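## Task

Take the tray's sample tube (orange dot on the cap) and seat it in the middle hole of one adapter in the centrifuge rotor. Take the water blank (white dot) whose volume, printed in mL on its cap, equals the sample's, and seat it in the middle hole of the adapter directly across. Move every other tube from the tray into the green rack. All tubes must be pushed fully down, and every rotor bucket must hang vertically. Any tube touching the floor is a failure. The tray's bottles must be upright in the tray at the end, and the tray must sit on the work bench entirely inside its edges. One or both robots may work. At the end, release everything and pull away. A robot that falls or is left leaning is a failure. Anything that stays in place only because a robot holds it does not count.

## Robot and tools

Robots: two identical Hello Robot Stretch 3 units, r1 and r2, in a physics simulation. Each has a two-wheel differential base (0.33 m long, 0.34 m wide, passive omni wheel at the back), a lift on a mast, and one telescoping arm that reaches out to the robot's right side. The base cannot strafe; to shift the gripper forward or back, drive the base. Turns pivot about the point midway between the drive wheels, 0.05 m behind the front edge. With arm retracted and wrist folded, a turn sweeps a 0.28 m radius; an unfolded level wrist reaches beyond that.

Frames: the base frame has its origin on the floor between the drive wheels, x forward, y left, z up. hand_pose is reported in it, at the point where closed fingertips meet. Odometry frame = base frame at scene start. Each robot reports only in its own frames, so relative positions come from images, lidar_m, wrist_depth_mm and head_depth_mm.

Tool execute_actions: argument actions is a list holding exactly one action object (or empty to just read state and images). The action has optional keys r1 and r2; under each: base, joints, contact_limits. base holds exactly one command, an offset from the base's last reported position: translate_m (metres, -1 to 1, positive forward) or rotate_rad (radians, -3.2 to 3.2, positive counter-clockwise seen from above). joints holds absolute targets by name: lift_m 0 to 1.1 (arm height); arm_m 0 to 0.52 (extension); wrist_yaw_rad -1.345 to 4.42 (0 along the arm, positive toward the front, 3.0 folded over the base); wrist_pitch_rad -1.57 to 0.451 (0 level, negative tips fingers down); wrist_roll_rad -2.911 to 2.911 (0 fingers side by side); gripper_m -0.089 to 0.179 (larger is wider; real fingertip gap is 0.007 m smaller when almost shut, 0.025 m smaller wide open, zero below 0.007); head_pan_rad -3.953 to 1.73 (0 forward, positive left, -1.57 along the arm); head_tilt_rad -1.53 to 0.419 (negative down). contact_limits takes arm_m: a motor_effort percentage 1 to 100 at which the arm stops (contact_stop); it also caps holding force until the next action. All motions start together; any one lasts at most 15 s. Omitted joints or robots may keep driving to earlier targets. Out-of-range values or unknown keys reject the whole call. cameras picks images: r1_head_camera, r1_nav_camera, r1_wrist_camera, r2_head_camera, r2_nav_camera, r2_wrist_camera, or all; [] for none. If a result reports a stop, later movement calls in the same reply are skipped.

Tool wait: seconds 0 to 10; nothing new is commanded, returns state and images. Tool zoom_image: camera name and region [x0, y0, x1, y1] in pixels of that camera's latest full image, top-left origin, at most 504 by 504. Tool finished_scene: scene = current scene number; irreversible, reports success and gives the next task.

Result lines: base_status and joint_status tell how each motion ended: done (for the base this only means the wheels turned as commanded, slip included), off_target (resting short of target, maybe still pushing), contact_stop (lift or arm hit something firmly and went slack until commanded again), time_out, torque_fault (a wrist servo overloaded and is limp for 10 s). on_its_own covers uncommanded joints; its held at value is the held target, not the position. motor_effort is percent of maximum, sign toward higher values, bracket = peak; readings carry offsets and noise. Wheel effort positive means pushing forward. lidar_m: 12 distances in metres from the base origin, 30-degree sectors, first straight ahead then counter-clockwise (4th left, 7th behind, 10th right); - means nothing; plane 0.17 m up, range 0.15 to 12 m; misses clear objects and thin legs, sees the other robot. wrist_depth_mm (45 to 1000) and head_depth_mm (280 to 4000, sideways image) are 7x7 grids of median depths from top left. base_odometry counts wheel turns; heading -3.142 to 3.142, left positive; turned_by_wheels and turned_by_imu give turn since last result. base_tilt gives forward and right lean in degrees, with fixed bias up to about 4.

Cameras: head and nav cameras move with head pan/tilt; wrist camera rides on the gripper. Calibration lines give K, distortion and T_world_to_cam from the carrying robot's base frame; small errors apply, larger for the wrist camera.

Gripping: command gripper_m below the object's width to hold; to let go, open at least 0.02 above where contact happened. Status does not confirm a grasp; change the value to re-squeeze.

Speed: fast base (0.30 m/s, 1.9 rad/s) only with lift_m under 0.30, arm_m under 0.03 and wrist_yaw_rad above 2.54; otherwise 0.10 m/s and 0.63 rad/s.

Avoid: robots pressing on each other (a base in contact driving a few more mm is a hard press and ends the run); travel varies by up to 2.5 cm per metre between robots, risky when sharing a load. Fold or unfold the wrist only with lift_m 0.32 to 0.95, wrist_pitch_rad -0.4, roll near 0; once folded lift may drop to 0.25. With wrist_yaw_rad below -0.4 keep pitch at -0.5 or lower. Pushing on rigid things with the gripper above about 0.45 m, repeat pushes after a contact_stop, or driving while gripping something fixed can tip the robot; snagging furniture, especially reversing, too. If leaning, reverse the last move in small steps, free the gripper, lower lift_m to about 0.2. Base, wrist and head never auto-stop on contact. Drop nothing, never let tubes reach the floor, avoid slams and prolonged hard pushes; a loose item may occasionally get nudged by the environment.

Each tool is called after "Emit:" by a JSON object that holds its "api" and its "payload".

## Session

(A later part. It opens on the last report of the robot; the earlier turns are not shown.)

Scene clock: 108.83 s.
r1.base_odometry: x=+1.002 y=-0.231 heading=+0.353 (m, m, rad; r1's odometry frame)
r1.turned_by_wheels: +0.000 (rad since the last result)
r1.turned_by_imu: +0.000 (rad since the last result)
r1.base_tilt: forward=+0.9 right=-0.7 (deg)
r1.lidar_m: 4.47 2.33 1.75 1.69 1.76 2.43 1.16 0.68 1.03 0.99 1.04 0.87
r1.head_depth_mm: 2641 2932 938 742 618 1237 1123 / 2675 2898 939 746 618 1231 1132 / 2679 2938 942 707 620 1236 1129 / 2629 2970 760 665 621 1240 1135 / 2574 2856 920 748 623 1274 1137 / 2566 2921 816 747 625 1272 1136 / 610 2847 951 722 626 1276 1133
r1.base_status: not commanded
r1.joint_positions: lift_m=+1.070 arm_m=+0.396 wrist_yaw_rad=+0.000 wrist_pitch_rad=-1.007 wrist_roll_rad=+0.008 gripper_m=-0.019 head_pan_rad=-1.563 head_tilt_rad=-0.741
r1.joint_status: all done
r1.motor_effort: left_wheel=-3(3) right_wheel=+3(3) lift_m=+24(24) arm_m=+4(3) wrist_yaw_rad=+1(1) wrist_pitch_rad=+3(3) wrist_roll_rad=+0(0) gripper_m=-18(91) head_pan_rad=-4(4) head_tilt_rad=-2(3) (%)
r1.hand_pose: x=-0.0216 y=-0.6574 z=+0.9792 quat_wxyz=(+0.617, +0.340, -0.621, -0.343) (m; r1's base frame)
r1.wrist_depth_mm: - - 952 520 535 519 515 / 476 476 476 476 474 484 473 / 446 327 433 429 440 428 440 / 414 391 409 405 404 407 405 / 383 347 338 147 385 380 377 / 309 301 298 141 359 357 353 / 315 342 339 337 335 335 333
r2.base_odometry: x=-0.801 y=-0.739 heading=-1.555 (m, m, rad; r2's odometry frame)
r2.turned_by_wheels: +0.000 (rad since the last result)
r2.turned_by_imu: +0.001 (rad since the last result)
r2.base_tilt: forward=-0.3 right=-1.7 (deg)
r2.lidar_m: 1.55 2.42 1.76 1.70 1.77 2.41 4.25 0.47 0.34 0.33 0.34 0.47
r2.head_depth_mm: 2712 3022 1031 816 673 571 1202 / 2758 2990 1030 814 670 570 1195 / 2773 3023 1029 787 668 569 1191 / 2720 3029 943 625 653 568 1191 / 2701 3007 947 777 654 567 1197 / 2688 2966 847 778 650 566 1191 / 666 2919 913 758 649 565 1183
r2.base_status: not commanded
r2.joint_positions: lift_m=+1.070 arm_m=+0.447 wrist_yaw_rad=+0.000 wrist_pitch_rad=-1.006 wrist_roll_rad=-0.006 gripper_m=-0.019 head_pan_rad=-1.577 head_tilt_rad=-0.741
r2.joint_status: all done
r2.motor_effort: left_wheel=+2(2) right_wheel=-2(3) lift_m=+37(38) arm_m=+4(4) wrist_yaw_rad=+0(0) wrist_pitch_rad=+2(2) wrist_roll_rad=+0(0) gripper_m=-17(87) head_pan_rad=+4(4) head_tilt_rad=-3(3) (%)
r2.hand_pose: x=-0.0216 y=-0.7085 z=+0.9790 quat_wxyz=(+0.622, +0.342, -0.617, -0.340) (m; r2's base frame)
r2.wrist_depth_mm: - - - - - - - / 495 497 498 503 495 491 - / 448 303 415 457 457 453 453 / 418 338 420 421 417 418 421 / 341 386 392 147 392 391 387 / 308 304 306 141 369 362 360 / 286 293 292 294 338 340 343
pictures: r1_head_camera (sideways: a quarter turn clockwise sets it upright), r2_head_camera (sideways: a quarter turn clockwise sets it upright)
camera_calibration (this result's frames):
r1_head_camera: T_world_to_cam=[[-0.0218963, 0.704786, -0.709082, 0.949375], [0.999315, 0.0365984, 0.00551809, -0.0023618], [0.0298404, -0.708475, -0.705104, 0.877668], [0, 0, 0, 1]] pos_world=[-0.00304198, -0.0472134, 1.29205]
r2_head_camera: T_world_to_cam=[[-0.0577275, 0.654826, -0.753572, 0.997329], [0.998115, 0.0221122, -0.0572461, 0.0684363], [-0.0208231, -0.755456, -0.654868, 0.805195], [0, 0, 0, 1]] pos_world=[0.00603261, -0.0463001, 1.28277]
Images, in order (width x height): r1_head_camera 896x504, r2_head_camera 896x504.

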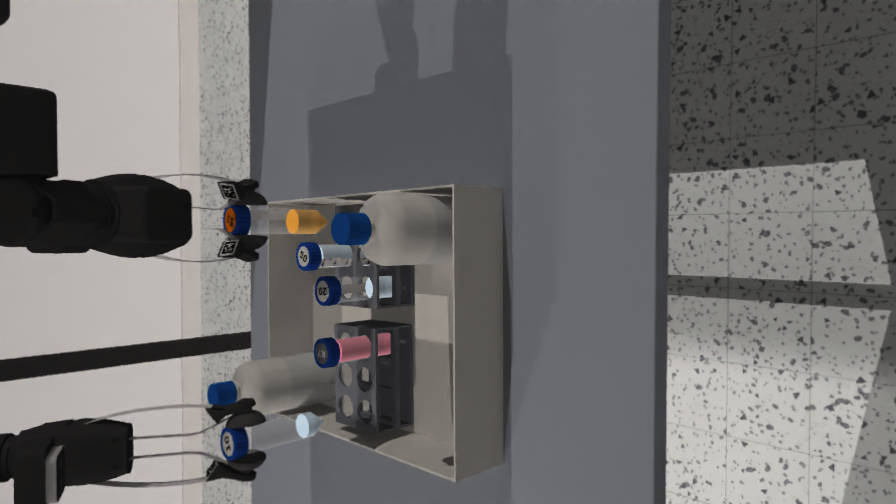

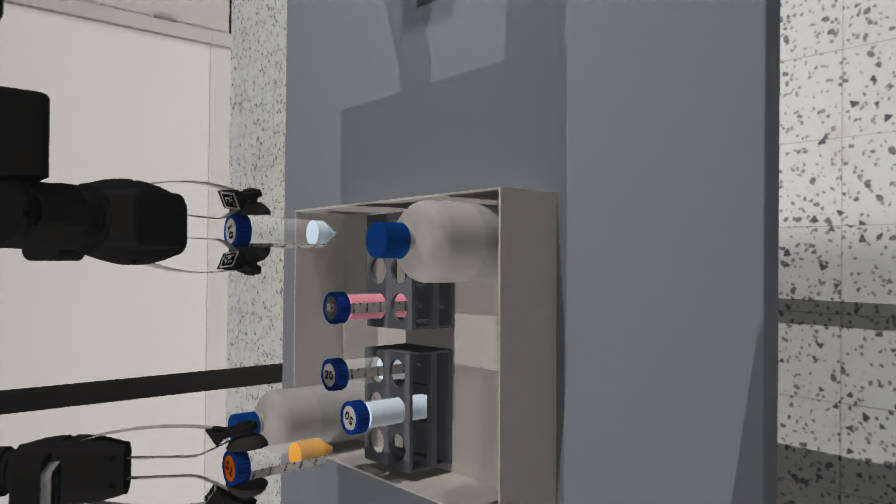

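Emit:
{"api": "execute_actions", "payload": {"actions": [{"r1":{"base":{"translate_m":-0.455}},"r2":{"base":{"translate_m":-0.455}}}], "cameras": ["r2_head_camera","r2_wrist_camera"]}}

Scene clock: 116.93 s.
r1.base_odometry: x=+0.575 y=-0.389 heading=+0.353 (m, m, rad; r1's odometry frame)
r1.turned_by_wheels: +0.000 (rad since the last result)
r1.turned_by_imu: +0.001 (rad since the last result)
r1.base_tilt: forward=+0.8 right=-0.7 (deg)
r1.lidar_m: 4.91 2.34 1.75 1.70 1.77 2.44 3.82 0.45 0.36 0.99 1.03 1.30
r1.head_depth_mm: 2604 2860 2262 1073 648 944 1067 / 2660 2858 1014 747 620 715 1108 / 2697 2907 941 749 621 1238 1113 / 2610 2963 930 751 622 1245 1131 / 2646 2920 945 752 623 1250 1130 / 2665 2901 950 752 624 1244 1128 / 2668 2895 959 756 626 1251 1135
r1.base_status: done
r1.joint_positions: lift_m=+1.070 arm_m=+0.396 wrist_yaw_rad=+0.000 wrist_pitch_rad=-1.007 wrist_roll_rad=+0.008 gripper_m=-0.019 head_pan_rad=-1.563 head_tilt_rad=-0.741
r1.joint_status: not commanded
r1.motor_effort: left_wheel=-3(7) right_wheel=+3(5) lift_m=+24(24) arm_m=+3(3) wrist_yaw_rad=+0(1) wrist_pitch_rad=+3(3) wrist_roll_rad=+0(0) gripper_m=-19(19) head_pan_rad=-4(3) head_tilt_rad=-3(3) (%)
r1.hand_pose: x=-0.0216 y=-0.6574 z=+0.9792 quat_wxyz=(+0.617, +0.340, -0.621, -0.343) (m; r1's base frame)
r1.wrist_depth_mm: - - - - - - - / 482 490 484 487 471 - - / 452 454 450 447 441 - 522 / 419 416 409 410 413 629 498 / 391 390 390 146 385 585 505 / 365 368 363 141 359 542 499 / 346 340 337 340 336 504 511
r2.base_odometry: x=-0.809 y=-0.284 heading=-1.555 (m, m, rad; r2's odometry frame)
r2.turned_by_wheels: +0.000 (rad since the last result)
r2.turned_by_imu: +0.003 (rad since the last result)
r2.base_tilt: forward=-0.1 right=-1.5 (deg)
r2.lidar_m: 1.27 2.41 1.76 1.70 1.76 2.41 3.78 3.93 0.35 0.33 0.34 0.47
r2.head_depth_mm: 2693 3035 2559 1993 687 571 1176 / 2747 3013 2358 810 670 569 748 / 2775 3049 1031 785 668 567 1192 / 2725 3045 1008 786 669 569 1195 / 2760 3006 1022 800 663 567 1205 / 2727 2987 1022 804 665 566 1212 / 2732 2992 1021 807 663 565 1210
r2.base_status: done
r2.joint_positions: lift_m=+1.070 arm_m=+0.447 wrist_yaw_rad=+0.000 wrist_pitch_rad=-1.006 wrist_roll_rad=-0.006 gripper_m=-0.019 head_pan_rad=-1.577 head_tilt_rad=-0.741
r2.joint_status: not commanded
r2.motor_effort: left_wheel=+2(3) right_wheel=-2(9) lift_m=+38(37) arm_m=+4(4) wrist_yaw_rad=+0(0) wrist_pitch_rad=+2(2) wrist_roll_rad=+0(0) gripper_m=-17(17) head_pan_rad=+4(4) head_tilt_rad=-4(3) (%)
r2.hand_pose: x=-0.0216 y=-0.7085 z=+0.9790 quat_wxyz=(+0.622, +0.342, -0.617, -0.340) (m; r2's base frame)
r2.wrist_depth_mm: - - - - - - - / 500 499 503 493 497 - - / 464 466 462 460 461 - - / 421 425 418 429 421 - - / 395 391 395 146 390 - - / 371 369 371 141 365 - - / 345 346 311 329 338 - -
pictures: r2_head_camera (sideways: a quarter turn clockwise sets it upright), r2_wrist_camera
camera_calibration (this result's frames):
r2_head_camera: T_world_to_cam=[[-0.0577274, 0.654826, -0.753572, 0.997329], [0.998115, 0.0221121, -0.0572461, 0.0684363], [-0.0208232, -0.755456, -0.654868, 0.805196], [0, 0, 0, 1]] pos_world=[0.00603261, -0.0463001, 1.28277]
r2_wrist_camera: T_world_to_cam=[[-0.997732, -0.0673023, -0.000678722, -0.0654699], [-0.0606323, 0.903138, -0.425048, 1.0943], [0.0292197, -0.424043, -0.90517, 0.749715], [0, 0, 0, 1]] pos_world=[-0.0208782, -0.674796, 1.1437]
Images, in order (width x height): r2_head_camera 896x504, r2_wrist_camera 644x364.

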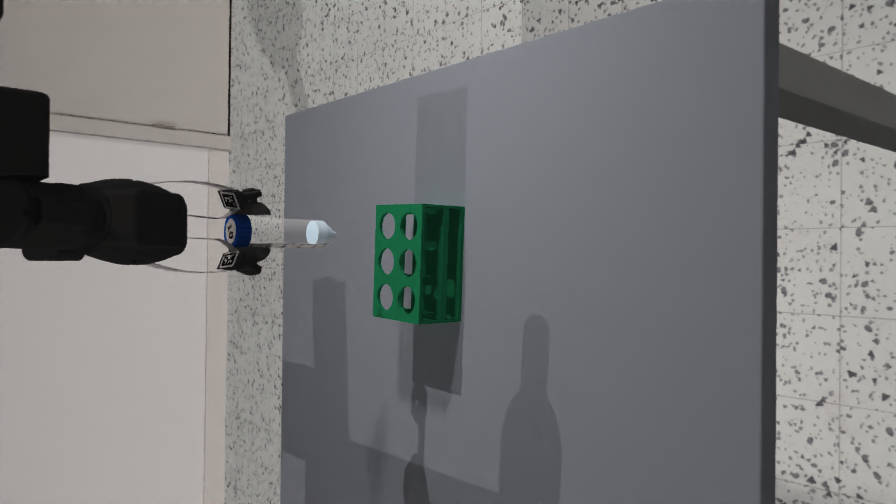

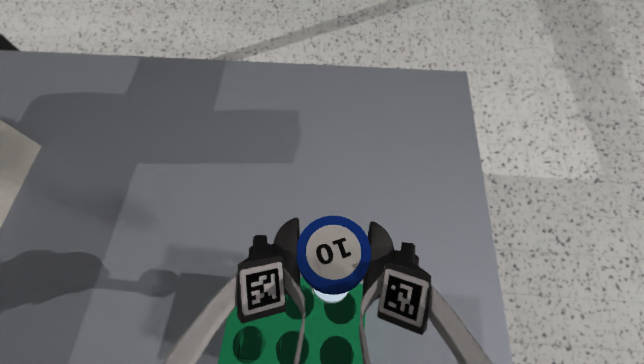

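Emit:
{"api": "execute_actions", "payload": {"actions": [{"r1":{"base":{"translate_m":-0.2}},"r2":{"base":{"translate_m":-0.011},"joints":{"arm_m":0.436,"lift_m":1.03}}}], "cameras": ["r2_head_camera","r2_wrist_camera","r1_nav_camera"]}}

Emit:
{"api": "zoom_image", "payload": {"camera": "r2_head_camera", "region": [240, 170, 480, 340]}}

Scene clock: 124.93 s.
r1.base_odometry: x=+0.387 y=-0.458 heading=+0.352 (m, m, rad; r1's odometry frame)
r1.turned_by_wheels: +0.000 (rad since the last result)
r1.turned_by_imu: +0.000 (rad since the last result)
r1.base_tilt: forward=+0.9 right=-0.9 (deg)
r1.lidar_m: 1.49 2.37 1.76 1.70 1.77 2.46 3.63 0.42 0.33 0.34 1.03 1.42
r1.head_depth_mm: 768 847 863 757 757 711 893 / 2666 2856 2206 1014 868 758 903 / 2668 2930 2296 1717 1387 1239 1115 / 2585 2965 948 773 637 801 1092 / 2676 2860 952 753 623 1242 1131 / 2626 2910 951 753 624 1243 1132 / 2666 2906 955 756 628 1251 1135
r1.base_status: done
r1.joint_positions: lift_m=+1.070 arm_m=+0.396 wrist_yaw_rad=+0.000 wrist_pitch_rad=-1.007 wrist_roll_rad=+0.008 gripper_m=-0.019 head_pan_rad=-1.563 head_tilt_rad=-0.741
r1.joint_status: not commanded
r1.motor_effort: left_wheel=-2(7) right_wheel=+4(7) lift_m=+24(24) arm_m=+3(3) wrist_yaw_rad=+0(0) wrist_pitch_rad=+3(3) wrist_roll_rad=+0(0) gripper_m=-19(19) head_pan_rad=-4(3) head_tilt_rad=-3(3) (%)
r1.hand_pose: x=-0.0216 y=-0.6574 z=+0.9792 quat_wxyz=(+0.617, +0.340, -0.621, -0.343) (m; r1's base frame)
r1.wrist_depth_mm: - - - - - 411 298 / 482 484 475 496 - 409 372 / 446 444 445 458 - 419 379 / 418 420 412 417 649 410 355 / 393 387 382 145 578 412 338 / 369 363 366 141 569 409 315 / 344 342 337 - 519 380 298
r2.base_odometry: x=-0.809 y=-0.273 heading=-1.554 (m, m, rad; r2's odometry frame)
r2.turned_by_wheels: +0.000 (rad since the last result)
r2.turned_by_imu: +0.001 (rad since the last result)
r2.base_tilt: forward=-0.3 right=-1.7 (deg)
r2.lidar_m: 1.28 2.42 1.76 1.70 1.76 2.41 3.77 3.95 0.34 0.33 0.35 0.47
r2.head_depth_mm: - 3036 2558 2004 1538 569 1199 / 2721 3001 2423 811 670 570 718 / - 3008 1011 809 668 568 1189 / 2637 3000 989 785 667 567 1194 / 2712 3000 1021 780 663 567 1215 / 2726 3002 1020 806 667 565 1206 / 2692 2999 1021 803 662 565 1216
r2.base_status: done
r2.joint_positions: lift_m=+1.030 arm_m=+0.436 wrist_yaw_rad=+0.000 wrist_pitch_rad=-1.007 wrist_roll_rad=-0.006 gripper_m=-0.019 head_pan_rad=-1.577 head_tilt_rad=-0.741
r2.joint_status: all done
r2.motor_effort: left_wheel=+2(3) right_wheel=-2(7) lift_m=+24(35) arm_m=-3(4) wrist_yaw_rad=-1(0) wrist_pitch_rad=+2(2) wrist_roll_rad=+0(0) gripper_m=-16(17) head_pan_rad=+4(4) head_tilt_rad=-3(3) (%)
r2.hand_pose: x=-0.0216 y=-0.6979 z=+0.9396 quat_wxyz=(+0.621, +0.342, -0.617, -0.340) (m; r2's base frame)
r2.wrist_depth_mm: - - - - - - - / 454 446 452 447 446 - - / 412 411 404 411 407 - - / 377 375 379 377 373 - - / 354 351 352 147 351 - - / 329 329 326 140 331 335 - / 306 308 277 275 305 317 992
pictures: r1_nav_camera (sideways: a quarter turn counterclockwise sets it upright), r2_head_camera (sideways: a quarter turn clockwise sets it upright), r2_wrist_camera
camera_calibration (this result's frames):
r1_nav_camera: T_world_to_cam=[[0.0401298, -0.662039, 0.748395, -0.931674], [-0.998088, -0.0617934, -0.00114448, 0.0562342], [0.0470035, -0.746918, -0.663253, 0.823046], [0, 0, 0, 1]] pos_world=[0.0548286, 0.0014181, 1.24321]
r2_head_camera: T_world_to_cam=[[-0.0577274, 0.654826, -0.753572, 0.997329], [0.998115, 0.0221121, -0.0572461, 0.0684363], [-0.0208232, -0.755456, -0.654868, 0.805196], [0, 0, 0, 1]] pos_world=[0.00603261, -0.0463001, 1.28277]
r2_wrist_camera: T_world_to_cam=[[-0.997732, -0.0673012, -0.000702727, -0.0647595], [-0.0606314, 0.903289, -0.424727, 1.06775], [0.0292194, -0.423722, -0.905321, 0.718866], [0, 0, 0, 1]] pos_world=[-0.0208783, -0.664247, 1.10426]
Images, in order (width x height): r1_nav_camera 672x504, r2_head_camera 896x504, r2_wrist_camera 644x364.

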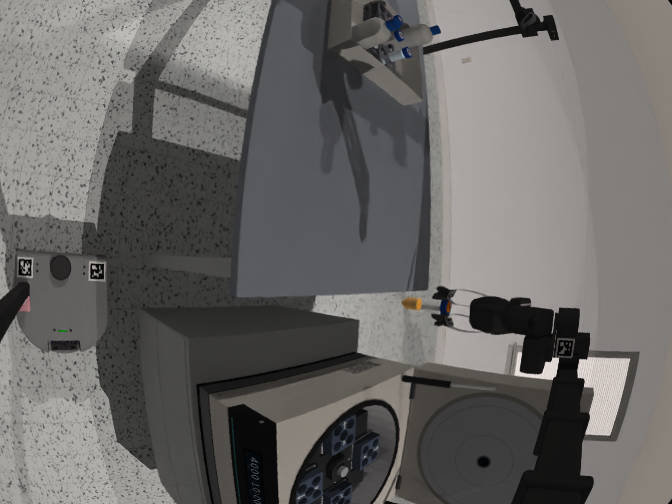

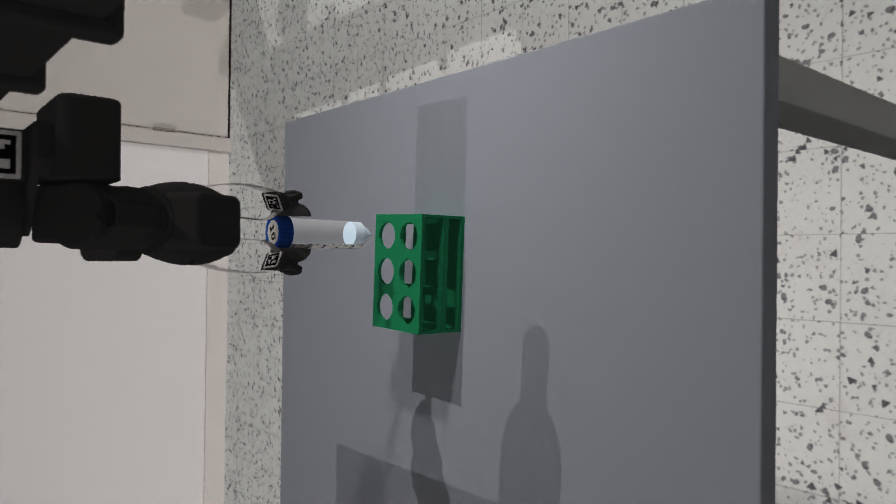

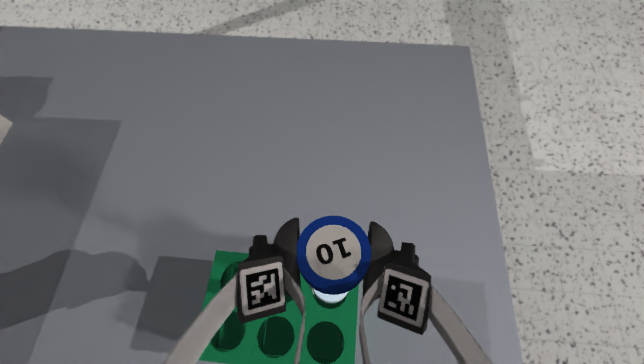

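Region (240, 170, 480, 340) of r2_head_camera's 896x504 image, scaled by 2.100, with more detail than that image has; it fills the top 357 rows of this view, and the rest is white.

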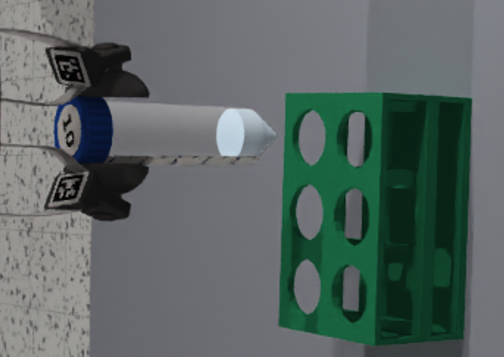

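Emit:
{"api": "execute_actions", "payload": {"actions": [{"r1":{"base":{"translate_m":-0.2}},"r2":{"joints":{"arm_m":0.434,"lift_m":0.995}}}], "cameras": ["r2_head_camera","r2_wrist_camera"]}}

Emit:
{"api": "zoom_image", "payload": {"camera": "r2_head_camera", "region": [240, 170, 480, 340]}}

Scene clock: 130.67 s.
r1.base_odometry: x=+0.199 y=-0.527 heading=+0.352 (m, m, rad; r1's odometry frame)
r1.turned_by_wheels: +0.000 (rad since the last result)
r1.turned_by_imu: +0.000 (rad since the last result)
r1.base_tilt: forward=+0.9 right=-0.8 (deg)
r1.lidar_m: 1.69 2.37 1.76 1.70 1.77 2.46 3.41 0.42 0.31 0.30 0.40 1.41
r1.head_depth_mm: 737 844 898 750 577 634 886 / 757 847 899 745 579 638 894 / 753 846 868 706 596 671 901 / 2598 2943 2239 1053 874 743 909 / 2638 2886 2296 1777 1514 1271 1133 / 2623 2889 954 829 1485 1267 1076 / 2640 2926 953 754 623 718 1135
r1.base_status: done
r1.joint_positions: lift_m=+1.070 arm_m=+0.396 wrist_yaw_rad=+0.000 wrist_pitch_rad=-1.007 wrist_roll_rad=+0.008 gripper_m=-0.019 head_pan_rad=-1.563 head_tilt_rad=-0.741
r1.joint_status: not commanded
r1.motor_effort: left_wheel=-3(7) right_wheel=+4(6) lift_m=+25(24) arm_m=+3(4) wrist_yaw_rad=+0(0) wrist_pitch_rad=+3(3) wrist_roll_rad=+0(0) gripper_m=-19(19) head_pan_rad=-3(3) head_tilt_rad=-3(3) (%)
r1.hand_pose: x=-0.0216 y=-0.6574 z=+0.9792 quat_wxyz=(+0.617, +0.340, -0.621, -0.343) (m; r1's base frame)
r1.wrist_depth_mm: - - - - 303 313 308 / 485 484 - - 366 386 377 / 445 448 - - 383 391 394 / 414 416 - 637 362 444 427 / 390 389 - 147 386 394 382 / 367 377 - 140 393 379 372 / 343 354 - 527 304 338 329
r2.base_odometry: x=-0.809 y=-0.273 heading=-1.554 (m, m, rad; r2's odometry frame)
r2.turned_by_wheels: +0.000 (rad since the last result)
r2.turned_by_imu: +0.001 (rad since the last result)
r2.base_tilt: forward=-0.3 right=-1.6 (deg)
r2.lidar_m: 1.29 2.41 1.76 1.70 1.77 2.41 3.78 3.91 0.35 0.33 0.35 0.47
r2.head_depth_mm: - 2991 2550 2012 1535 568 1205 / - 2998 2415 815 669 569 718 / - 3065 1007 809 668 569 1193 / 2707 2995 968 786 667 566 1192 / 2700 2977 1021 784 665 567 1216 / 2736 2970 1022 805 664 567 1214 / 2732 2969 1021 803 664 566 1213
r2.base_status: not commanded
r2.joint_positions: lift_m=+0.995 arm_m=+0.434 wrist_yaw_rad=+0.000 wrist_pitch_rad=-1.007 wrist_roll_rad=-0.006 gripper_m=-0.019 head_pan_rad=-1.577 head_tilt_rad=-0.741
r2.joint_status: all done
r2.motor_effort: left_wheel=+2(2) right_wheel=-2(2) lift_m=+23(24) arm_m=-3(1) wrist_yaw_rad=+0(1) wrist_pitch_rad=+2(2) wrist_roll_rad=+0(0) gripper_m=-17(17) head_pan_rad=+4(4) head_tilt_rad=-3(3) (%)
r2.hand_pose: x=-0.0216 y=-0.6958 z=+0.9046 quat_wxyz=(+0.621, +0.342, -0.617, -0.340) (m; r2's base frame)
r2.wrist_depth_mm: 452 441 446 438 431 - - / 406 401 402 403 394 - - / 368 368 368 365 366 - - / 341 342 341 336 338 348 - / 319 317 317 147 317 320 - / 292 296 242 140 295 297 - / 279 277 247 266 272 278 956
pictures: r2_head_camera (sideways: a quarter turn clockwise sets it upright), r2_wrist_camera
camera_calibration (this result's frames):
r2_head_camera: T_world_to_cam=[[-0.0577275, 0.654826, -0.753572, 0.997329], [0.998115, 0.0221122, -0.0572461, 0.0684363], [-0.0208231, -0.755456, -0.654868, 0.805196], [0, 0, 0, 1]] pos_world=[0.00603261, -0.0463001, 1.28277]
r2_wrist_camera: T_world_to_cam=[[-0.997732, -0.0673012, -0.000712472, -0.0646387], [-0.0606316, 0.903351, -0.424594, 1.05097], [0.0292193, -0.423588, -0.905383, 0.688183], [0, 0, 0, 1]] pos_world=[-0.0208783, -0.662241, 1.06926]
Images, in order (width x height): r2_head_camera 896x504, r2_wrist_camera 644x364.

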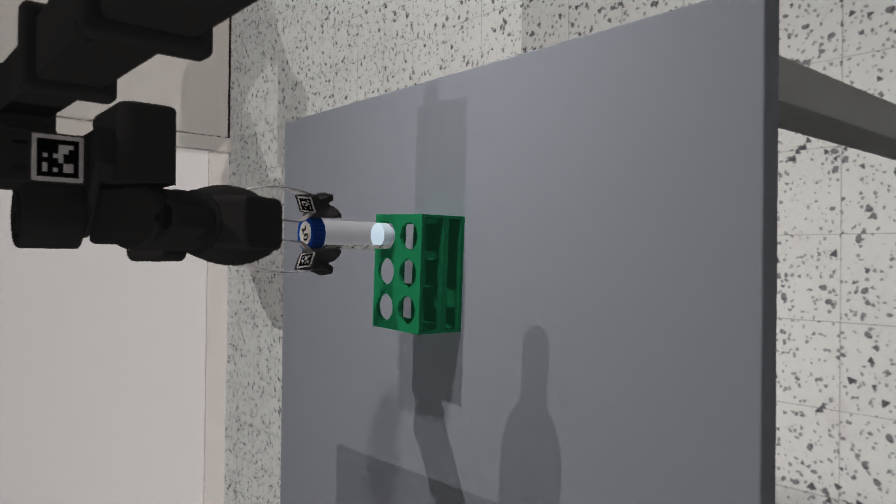

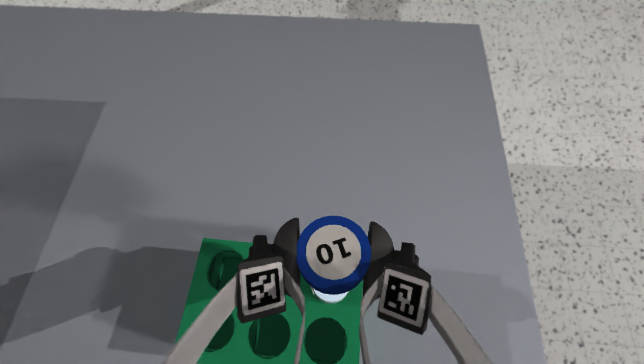

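Region (240, 170, 480, 340) of r2_head_camera's 896x504 image, scaled by 2.100, with more detail than that image has; it fills the top 357 rows of this view, and the rest is white.

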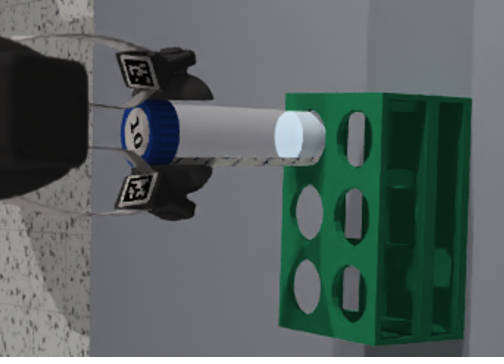

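Emit:
{"api": "execute_actions", "payload": {"actions": [{"r1":{"base":{"translate_m":-0.2}},"r2":{"joints":{"lift_m":0.952}}}], "cameras": ["r2_head_camera","r2_wrist_camera","r1_head_camera","r1_wrist_camera"]}}

Scene clock: 134.90 s.
r1.base_odometry: x=+0.012 y=-0.596 heading=+0.352 (m, m, rad; r1's odometry frame)
r1.turned_by_wheels: +0.000 (rad since the last result)
r1.turned_by_imu: +0.000 (rad since the last result)
r1.base_tilt: forward=+0.8 right=-0.9 (deg)
r1.lidar_m: 1.88 2.38 1.76 1.70 1.77 2.46 3.21 0.41 0.31 0.30 0.31 0.54
r1.head_depth_mm: 732 843 889 751 573 628 873 / 750 845 913 760 576 628 883 / 749 848 898 759 576 635 889 / 731 846 896 755 579 639 898 / 740 851 866 703 583 640 906 / 2658 2881 2307 1151 600 705 912 / 2638 2886 1176 1734 1520 1231 1092
r1.base_status: done
r1.joint_positions: lift_m=+1.070 arm_m=+0.396 wrist_yaw_rad=+0.000 wrist_pitch_rad=-1.007 wrist_roll_rad=+0.008 gripper_m=-0.019 head_pan_rad=-1.563 head_tilt_rad=-0.741
r1.joint_status: not commanded
r1.motor_effort: left_wheel=-3(6) right_wheel=+3(5) lift_m=+24(24) arm_m=+3(3) wrist_yaw_rad=+0(0) wrist_pitch_rad=+3(3) wrist_roll_rad=+0(0) gripper_m=-19(19) head_pan_rad=-3(4) head_tilt_rad=-3(3) (%)
r1.hand_pose: x=-0.0216 y=-0.6574 z=+0.9792 quat_wxyz=(+0.617, +0.340, -0.621, -0.343) (m; r1's base frame)
r1.wrist_depth_mm: - - 312 309 308 307 305 / 487 - 387 388 385 375 369 / 468 - 382 390 394 384 386 / 494 - 364 423 428 403 354 / - - 344 147 381 401 343 / - - 325 141 375 377 348 / - - 345 347 333 343 332
r2.base_odometry: x=-0.809 y=-0.273 heading=-1.554 (m, m, rad; r2's odometry frame)
r2.turned_by_wheels: +0.000 (rad since the last result)
r2.turned_by_imu: +0.001 (rad since the last result)
r2.base_tilt: forward=-0.1 right=-1.7 (deg)
r2.lidar_m: 1.29 2.41 1.77 1.70 1.76 2.41 3.78 3.93 0.35 0.33 0.35 0.47
r2.head_depth_mm: 2696 - 2353 2010 1526 570 1201 / 2632 3024 2445 811 671 569 717 / 2670 - 1032 811 668 568 1199 / 2702 3015 985 788 667 569 1206 / 2782 2983 1021 781 666 569 1216 / 2705 2980 1018 803 664 566 1207 / 2740 2996 1021 803 662 564 1213
r2.base_status: not commanded
r2.joint_positions: lift_m=+0.952 arm_m=+0.434 wrist_yaw_rad=+0.000 wrist_pitch_rad=-1.004 wrist_roll_rad=-0.006 gripper_m=-0.019 head_pan_rad=-1.577 head_tilt_rad=-0.741
r2.joint_status: all done
r2.motor_effort: left_wheel=+2(2) right_wheel=-2(2) lift_m=+22(24) arm_m=-3(3) wrist_yaw_rad=+0(1) wrist_pitch_rad=+1(2) wrist_roll_rad=+0(0) gripper_m=-17(16) head_pan_rad=+4(4) head_tilt_rad=-3(3) (%)
r2.hand_pose: x=-0.0216 y=-0.6965 z=+0.8620 quat_wxyz=(+0.622, +0.341, -0.618, -0.339) (m; r2's base frame)
r2.wrist_depth_mm: 384 383 382 375 375 - - / 348 350 346 342 343 357 - / 316 316 315 318 318 321 - / 292 294 291 290 292 287 - / 273 272 258 146 273 269 - / 254 250 220 141 255 251 986 / 238 235 213 206 234 237 910
pictures: r1_head_camera (sideways: a quarter turn clockwise sets it upright), r1_wrist_camera, r2_head_camera (sideways: a quarter turn clockwise sets it upright), r2_wrist_camera
camera_calibration (this result's frames):
r1_head_camera: T_world_to_cam=[[-0.0218962, 0.704786, -0.709082, 0.949375], [0.999315, 0.0365983, 0.00551809, -0.0023618], [0.0298403, -0.708475, -0.705104, 0.877668], [0, 0, 0, 1]] pos_world=[-0.00304198, -0.0472134, 1.29205]
r1_wrist_camera: T_world_to_cam=[[-0.999408, -0.0144249, -0.0312276, 0.00805571], [-0.0010386, 0.920065, -0.391765, 1.02481], [0.0343826, -0.391501, -0.919535, 0.801974], [0, 0, 0, 1]] pos_world=[-0.0184587, -0.628798, 1.13918]
r2_head_camera: T_world_to_cam=[[-0.0577274, 0.654826, -0.753572, 0.997328], [0.998115, 0.0221121, -0.0572461, 0.0684363], [-0.0208232, -0.755456, -0.654868, 0.805196], [0, 0, 0, 1]] pos_world=[0.00603261, -0.0463001, 1.28277]
r2_wrist_camera: T_world_to_cam=[[-0.997733, -0.0672995, -0.000511284, -0.0648876], [-0.0606281, 0.902074, -0.427303, 1.03495], [0.0292185, -0.426303, -0.904109, 0.646347], [0, 0, 0, 1]] pos_world=[-0.0208785, -0.662432, 1.02657]
Images, in order (width x height): r1_head_camera 896x504, r1_wrist_camera 644x364, r2_head_camera 896x504, r2_wrist_camera 644x364.

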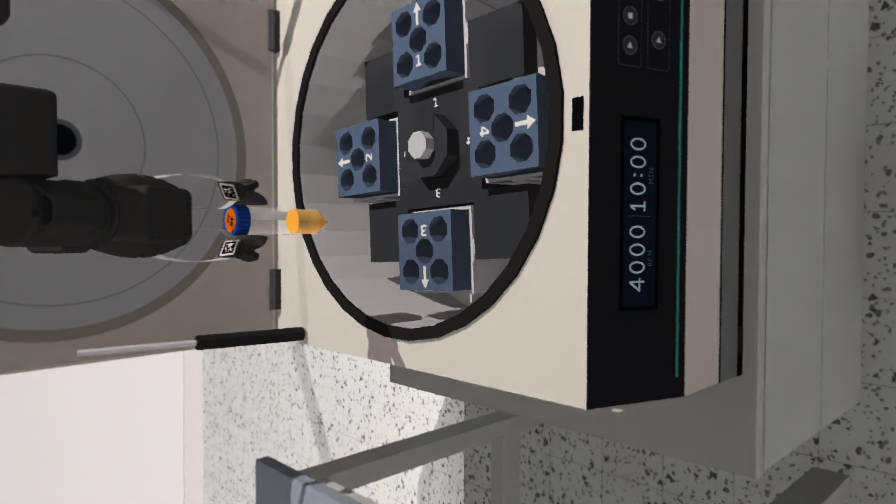

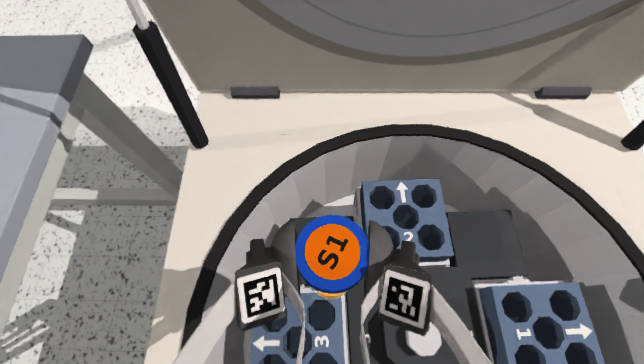

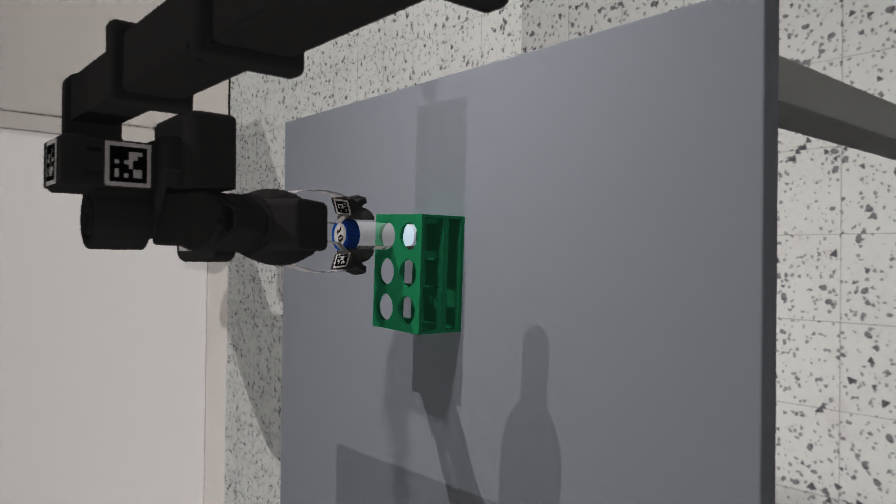

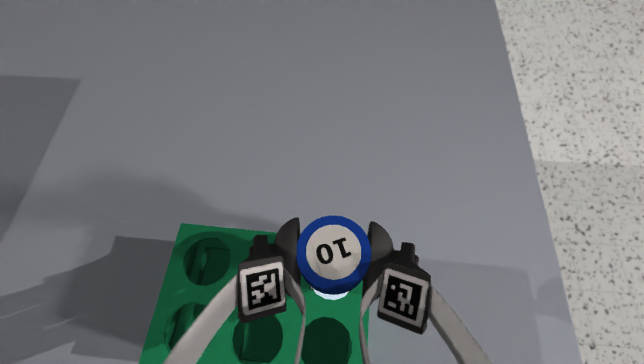

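Emit:
{"api": "execute_actions", "payload": {"actions": [{"r1":{"base":{"translate_m":0.041},"joints":{"arm_m":0.341,"lift_m":0.99}},"r2":{"joints":{"gripper_m":0.058}}}], "cameras": ["r2_wrist_camera","r1_head_camera","r1_wrist_camera"]}}

Scene clock: 139.53 s.
r1.base_odometry: x=+0.050 y=-0.581 heading=+0.352 (m, m, rad; r1's odometry frame)
r1.turned_by_wheels: +0.000 (rad since the last result)
r1.turned_by_imu: +0.000 (rad since the last result)
r1.base_tilt: forward=+0.9 right=-0.8 (deg)
r1.lidar_m: 1.84 2.38 1.76 1.71 1.78 2.47 3.25 0.42 0.31 0.30 0.31 0.51
r1.head_depth_mm: 700 - 891 751 574 628 878 / - 881 905 750 575 629 888 / - - 896 751 578 635 893 / 725 851 867 759 579 638 898 / 768 2702 2069 709 584 640 907 / 2627 2861 2268 1457 919 747 1079 / 2634 2878 1033 1784 1534 1307 1096
r1.base_status: done
r1.joint_positions: lift_m=+0.990 arm_m=+0.341 wrist_yaw_rad=+0.000 wrist_pitch_rad=-1.007 wrist_roll_rad=+0.008 gripper_m=-0.019 head_pan_rad=-1.563 head_tilt_rad=-0.741
r1.joint_status: all done
r1.motor_effort: left_wheel=-3(5) right_wheel=+3(11) lift_m=+20(21) arm_m=-2(2) wrist_yaw_rad=+0(1) wrist_pitch_rad=+3(3) wrist_roll_rad=+0(0) gripper_m=-19(19) head_pan_rad=-4(3) head_tilt_rad=-3(3) (%)
r1.hand_pose: x=-0.0216 y=-0.6028 z=+0.8994 quat_wxyz=(+0.617, +0.340, -0.621, -0.343) (m; r1's base frame)
r1.wrist_depth_mm: 435 - 347 350 348 340 340 / 438 - 327 323 368 355 320 / - - 299 355 357 357 345 / - - 282 349 336 332 348 / - - 266 147 319 315 295 / - - 244 142 283 276 280 / 967 920 272 276 277 278 273
r2.base_odometry: x=-0.809 y=-0.273 heading=-1.554 (m, m, rad; r2's odometry frame)
r2.turned_by_wheels: +0.000 (rad since the last result)
r2.turned_by_imu: +0.001 (rad since the last result)
r2.base_tilt: forward=-0.4 right=-1.7 (deg)
r2.lidar_m: 1.28 2.42 1.77 1.70 1.76 2.41 3.79 3.93 0.35 0.33 0.34 0.47
r2.head_depth_mm: 2672 - 2352 2009 1538 570 1197 / 2653 2993 2463 811 671 570 715 / 2630 - 1026 813 668 568 1189 / 2712 3007 977 784 668 566 1189 / 2725 3001 1023 783 665 566 1211 / 2730 2992 1017 807 663 567 1207 / 2737 2985 1022 803 663 566 1208
r2.base_status: not commanded
r2.joint_positions: lift_m=+0.952 arm_m=+0.434 wrist_yaw_rad=+0.000 wrist_pitch_rad=-1.005 wrist_roll_rad=-0.006 gripper_m=+0.058 head_pan_rad=-1.577 head_tilt_rad=-0.741
r2.joint_status: all done
r2.motor_effort: left_wheel=+2(0) right_wheel=-2(2) lift_m=+23(23) arm_m=-2(3) wrist_yaw_rad=+0(1) wrist_pitch_rad=+1(2) wrist_roll_rad=+0(0) gripper_m=+0(79) head_pan_rad=+4(4) head_tilt_rad=-4(3) (%)
r2.hand_pose: x=-0.0216 y=-0.6963 z=+0.8618 quat_wxyz=(+0.622, +0.342, -0.617, -0.340) (m; r2's base frame)
r2.wrist_depth_mm: 383 380 381 382 377 - - / 346 348 347 343 345 354 - / 317 318 315 313 317 319 - / 295 295 289 292 290 288 - / 274 272 261 148 275 268 - / 255 252 - 190 - 252 988 / 238 235 228 206 236 236 910
pictures: r1_head_camera (sideways: a quarter turn clockwise sets it upright), r1_wrist_camera, r2_wrist_camera
camera_calibration (this result's frames):
r1_head_camera: T_world_to_cam=[[-0.0218965, 0.704786, -0.709082, 0.949375], [0.999315, 0.0365987, 0.00551809, -0.0023618], [0.0298405, -0.708475, -0.705104, 0.877668], [0, 0, 0, 1]] pos_world=[-0.00304196, -0.0472134, 1.29205]
r1_wrist_camera: T_world_to_cam=[[-0.999408, -0.014414, -0.0312327, 0.006363], [-0.00103838, 0.9202, -0.391448, 0.943087], [0.0343826, -0.391184, -0.91967, 0.750299], [0, 0, 0, 1]] pos_world=[-0.0184587, -0.574232, 1.0594]
r2_wrist_camera: T_world_to_cam=[[-0.997732, -0.0673033, -0.000570555, -0.0648228], [-0.060632, 0.90245, -0.426506, 1.03426], [0.0292202, -0.425505, -0.904484, 0.647199], [0, 0, 0, 1]] pos_world=[-0.0208781, -0.66234, 1.02646]
Images, in order (width x height): r1_head_camera 896x504, r1_wrist_camera 644x364, r2_wrist_camera 644x364.

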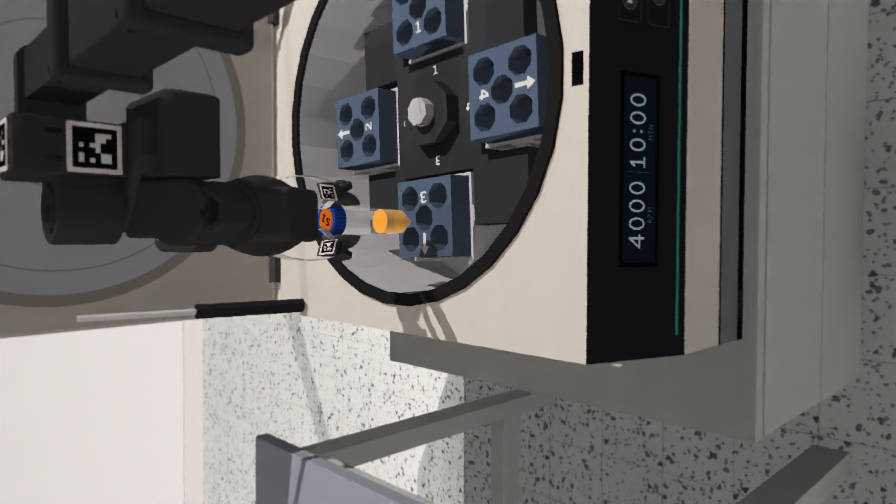

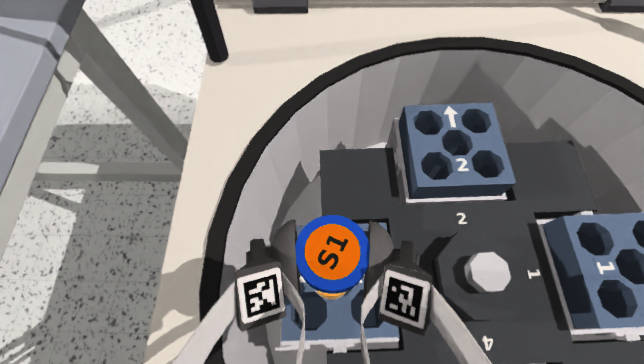

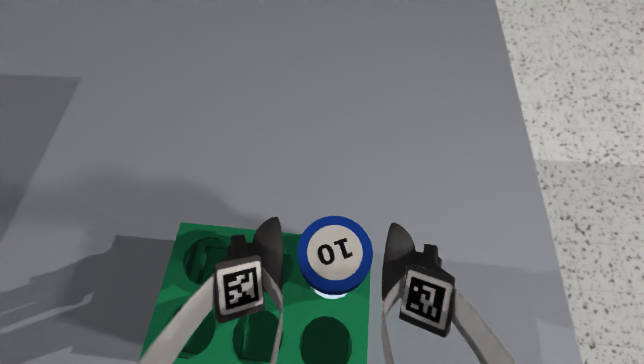

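Emit:
{"api": "zoom_image", "payload": {"camera": "r1_head_camera", "region": [300, 150, 500, 290]}}

Emit:
{"api": "zoom_image", "payload": {"camera": "r1_wrist_camera", "region": [240, 200, 440, 364]}}

Region (300, 150, 500, 290) of r1_head_camera's 896x504 image, scaled by 2.520, with more detail than that image has; it fills the top 353 rows of this view, and the rest is white.

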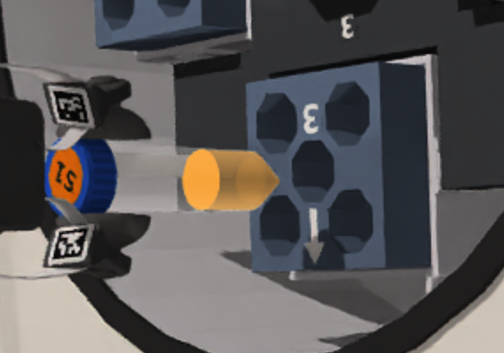

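Region (240, 200, 440, 364) of r1_wrist_camera's 644x364 image, scaled by 2.520; it fills the top 413 rows of this view, and the rest is white.

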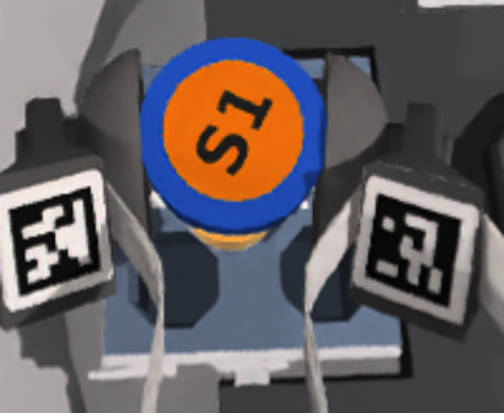

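Emit:
{"api": "execute_actions", "payload": {"actions": [{"r1":{"base":{"translate_m":-0.006},"joints":{"arm_m":0.345,"lift_m":0.972}},"r2":{"joints":{"lift_m":1.02}}}], "cameras": ["r2_head_camera","r1_head_camera","r1_wrist_camera"]}}

Emit:
{"api": "zoom_image", "payload": {"camera": "r1_head_camera", "region": [300, 150, 500, 290]}}

Emit:
{"api": "zoom_image", "payload": {"camera": "r1_wrist_camera", "region": [240, 200, 440, 364]}}

Scene clock: 148.47 s.
r1.base_odometry: x=+0.045 y=-0.584 heading=+0.352 (m, m, rad; r1's odometry frame)
r1.turned_by_wheels: +0.000 (rad since the last result)
r1.turned_by_imu: +0.000 (rad since the last result)
r1.base_tilt: forward=+0.8 right=-0.8 (deg)
r1.lidar_m: 1.85 2.38 1.77 1.70 1.77 2.46 3.25 0.42 0.31 0.30 0.31 0.51
r1.head_depth_mm: 720 - 889 750 575 629 878 / 708 870 915 755 573 631 885 / 710 - 896 754 578 637 891 / 725 849 867 757 580 639 897 / 753 908 2077 687 582 641 906 / 2642 2870 2311 1513 891 748 1071 / 2658 2914 1040 1787 1522 1305 1099
r1.base_status: done
r1.joint_positions: lift_m=+0.972 arm_m=+0.345 wrist_yaw_rad=+0.000 wrist_pitch_rad=-1.007 wrist_roll_rad=+0.008 gripper_m=-0.019 head_pan_rad=-1.563 head_tilt_rad=-0.741
r1.joint_status: all done
r1.motor_effort: left_wheel=-3(6) right_wheel=+3(6) lift_m=+20(19) arm_m=+4(4) wrist_yaw_rad=+0(1) wrist_pitch_rad=+3(3) wrist_roll_rad=+0(0) gripper_m=-19(19) head_pan_rad=-4(4) head_tilt_rad=-3(3) (%)
r1.hand_pose: x=-0.0216 y=-0.6063 z=+0.8813 quat_wxyz=(+0.617, +0.340, -0.621, -0.343) (m; r1's base frame)
r1.wrist_depth_mm: 434 - 323 325 319 318 318 / 459 - 304 307 353 344 304 / - - 276 357 336 335 332 / - 979 267 329 315 314 329 / - - 274 146 305 300 279 / - 232 227 140 268 260 266 / 923 216 294 266 261 259 261
r2.base_odometry: x=-0.809 y=-0.273 heading=-1.554 (m, m, rad; r2's odometry frame)
r2.turned_by_wheels: +0.000 (rad since the last result)
r2.turned_by_imu: +0.001 (rad since the last result)
r2.base_tilt: forward=-0.1 right=-1.7 (deg)
r2.lidar_m: 1.28 2.42 1.77 1.70 1.76 2.40 3.79 3.93 0.35 0.33 0.35 0.47
r2.head_depth_mm: - 3026 2548 1999 1543 571 1194 / 2728 2989 2430 816 670 570 717 / - 3031 992 814 669 567 1194 / 2715 2979 1006 784 667 567 1195 / 2727 2988 1024 788 667 566 1211 / 2732 3025 1021 805 665 566 1209 / 2726 2969 1014 800 663 567 1205
r2.base_status: not commanded
r2.joint_positions: lift_m=+1.020 arm_m=+0.434 wrist_yaw_rad=+0.000 wrist_pitch_rad=-1.005 wrist_roll_rad=-0.006 gripper_m=+0.058 head_pan_rad=-1.577 head_tilt_rad=-0.741
r2.joint_status: all done
r2.motor_effort: left_wheel=+2(2) right_wheel=-2(2) lift_m=+38(39) arm_m=-2(3) wrist_yaw_rad=+0(0) wrist_pitch_rad=+2(2) wrist_roll_rad=+0(0) gripper_m=+0(0) head_pan_rad=+4(4) head_tilt_rad=-3(3) (%)
r2.hand_pose: x=-0.0216 y=-0.6961 z=+0.9291 quat_wxyz=(+0.622, +0.342, -0.617, -0.340) (m; r2's base frame)
r2.wrist_depth_mm: 479 476 - - - - - / 436 432 431 434 435 - - / 398 396 400 396 393 - - / 368 366 368 368 365 - - / 343 339 351 340 345 346 - / 320 317 - 252 - 326 - / 298 300 247 265 297 305 -
pictures: r1_head_camera (sideways: a quarter turn clockwise sets it upright), r1_wrist_camera, r2_head_camera (sideways: a quarter turn clockwise sets it upright)
camera_calibration (this result's frames):
r1_head_camera: T_world_to_cam=[[-0.0218965, 0.704786, -0.709082, 0.949375], [0.999315, 0.0365987, 0.00551809, -0.0023618], [0.0298405, -0.708475, -0.705104, 0.877668], [0, 0, 0, 1]] pos_world=[-0.00304196, -0.0472134, 1.29205]
r1_wrist_camera: T_world_to_cam=[[-0.999408, -0.0144066, -0.031236, 0.00575678], [-0.00103818, 0.920289, -0.391238, 0.939101], [0.0343826, -0.390974, -0.919759, 0.732553], [0, 0, 0, 1]] pos_world=[-0.0184587, -0.577752, 1.04136]
r2_head_camera: T_world_to_cam=[[-0.0577274, 0.654826, -0.753572, 0.997329], [0.998115, 0.0221121, -0.0572461, 0.0684363], [-0.0208232, -0.755456, -0.654868, 0.805196], [0, 0, 0, 1]] pos_world=[0.00603261, -0.0463001, 1.28277]
Images, in order (width x height): r1_head_camera 896x504, r1_wrist_camera 644x364, r2_head_camera 896x504.

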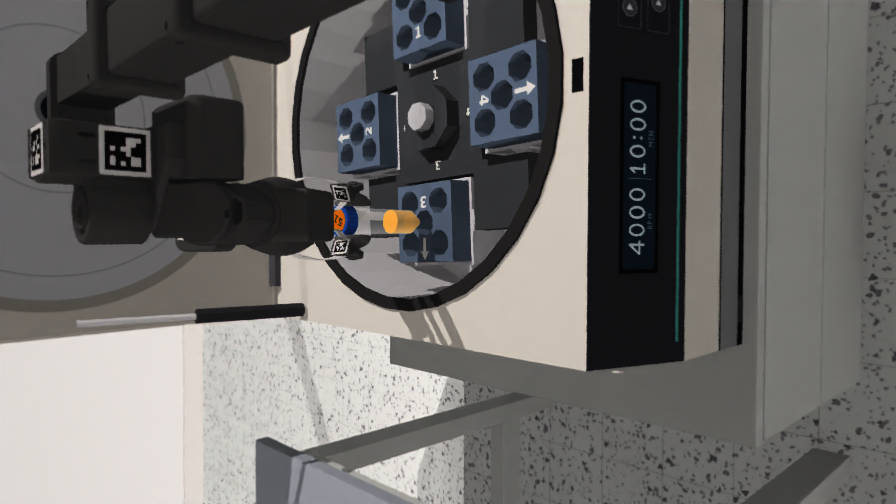

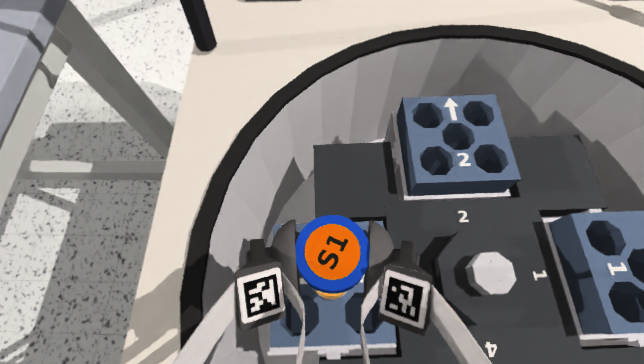

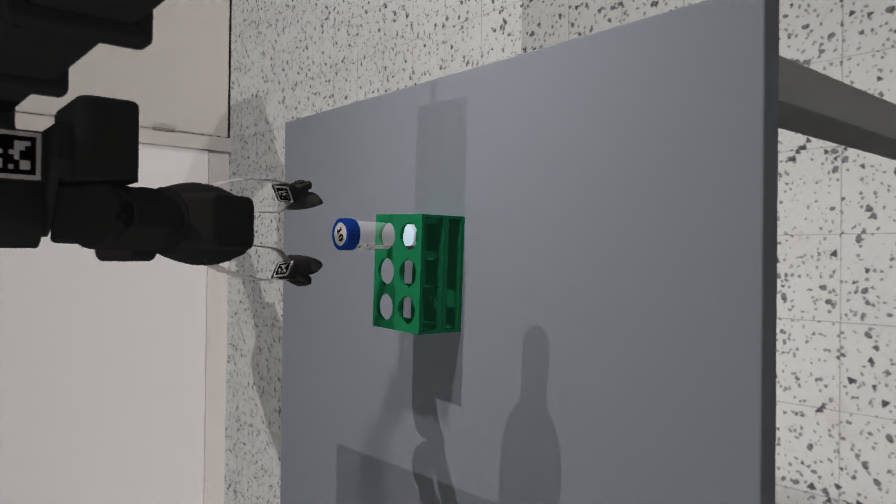

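Region (300, 150, 500, 290) of r1_head_camera's 896x504 image, scaled by 2.520, with more detail than that image has; it fills the top 353 rows of this view, and the rest is white.

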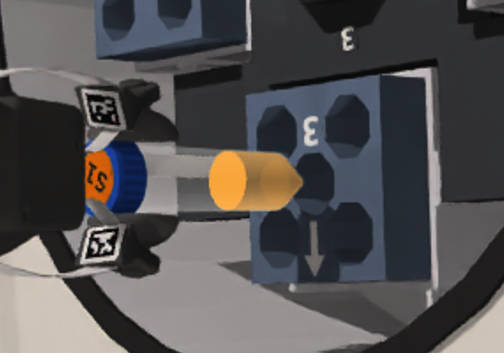

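Region (240, 200, 440, 364) of r1_wrist_camera's 644x364 image, scaled by 2.520; it fills the top 413 rows of this view, and the rest is white.

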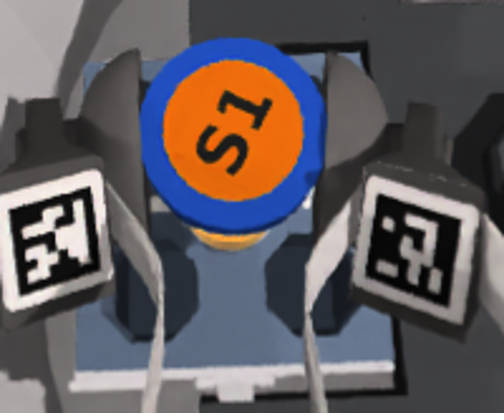

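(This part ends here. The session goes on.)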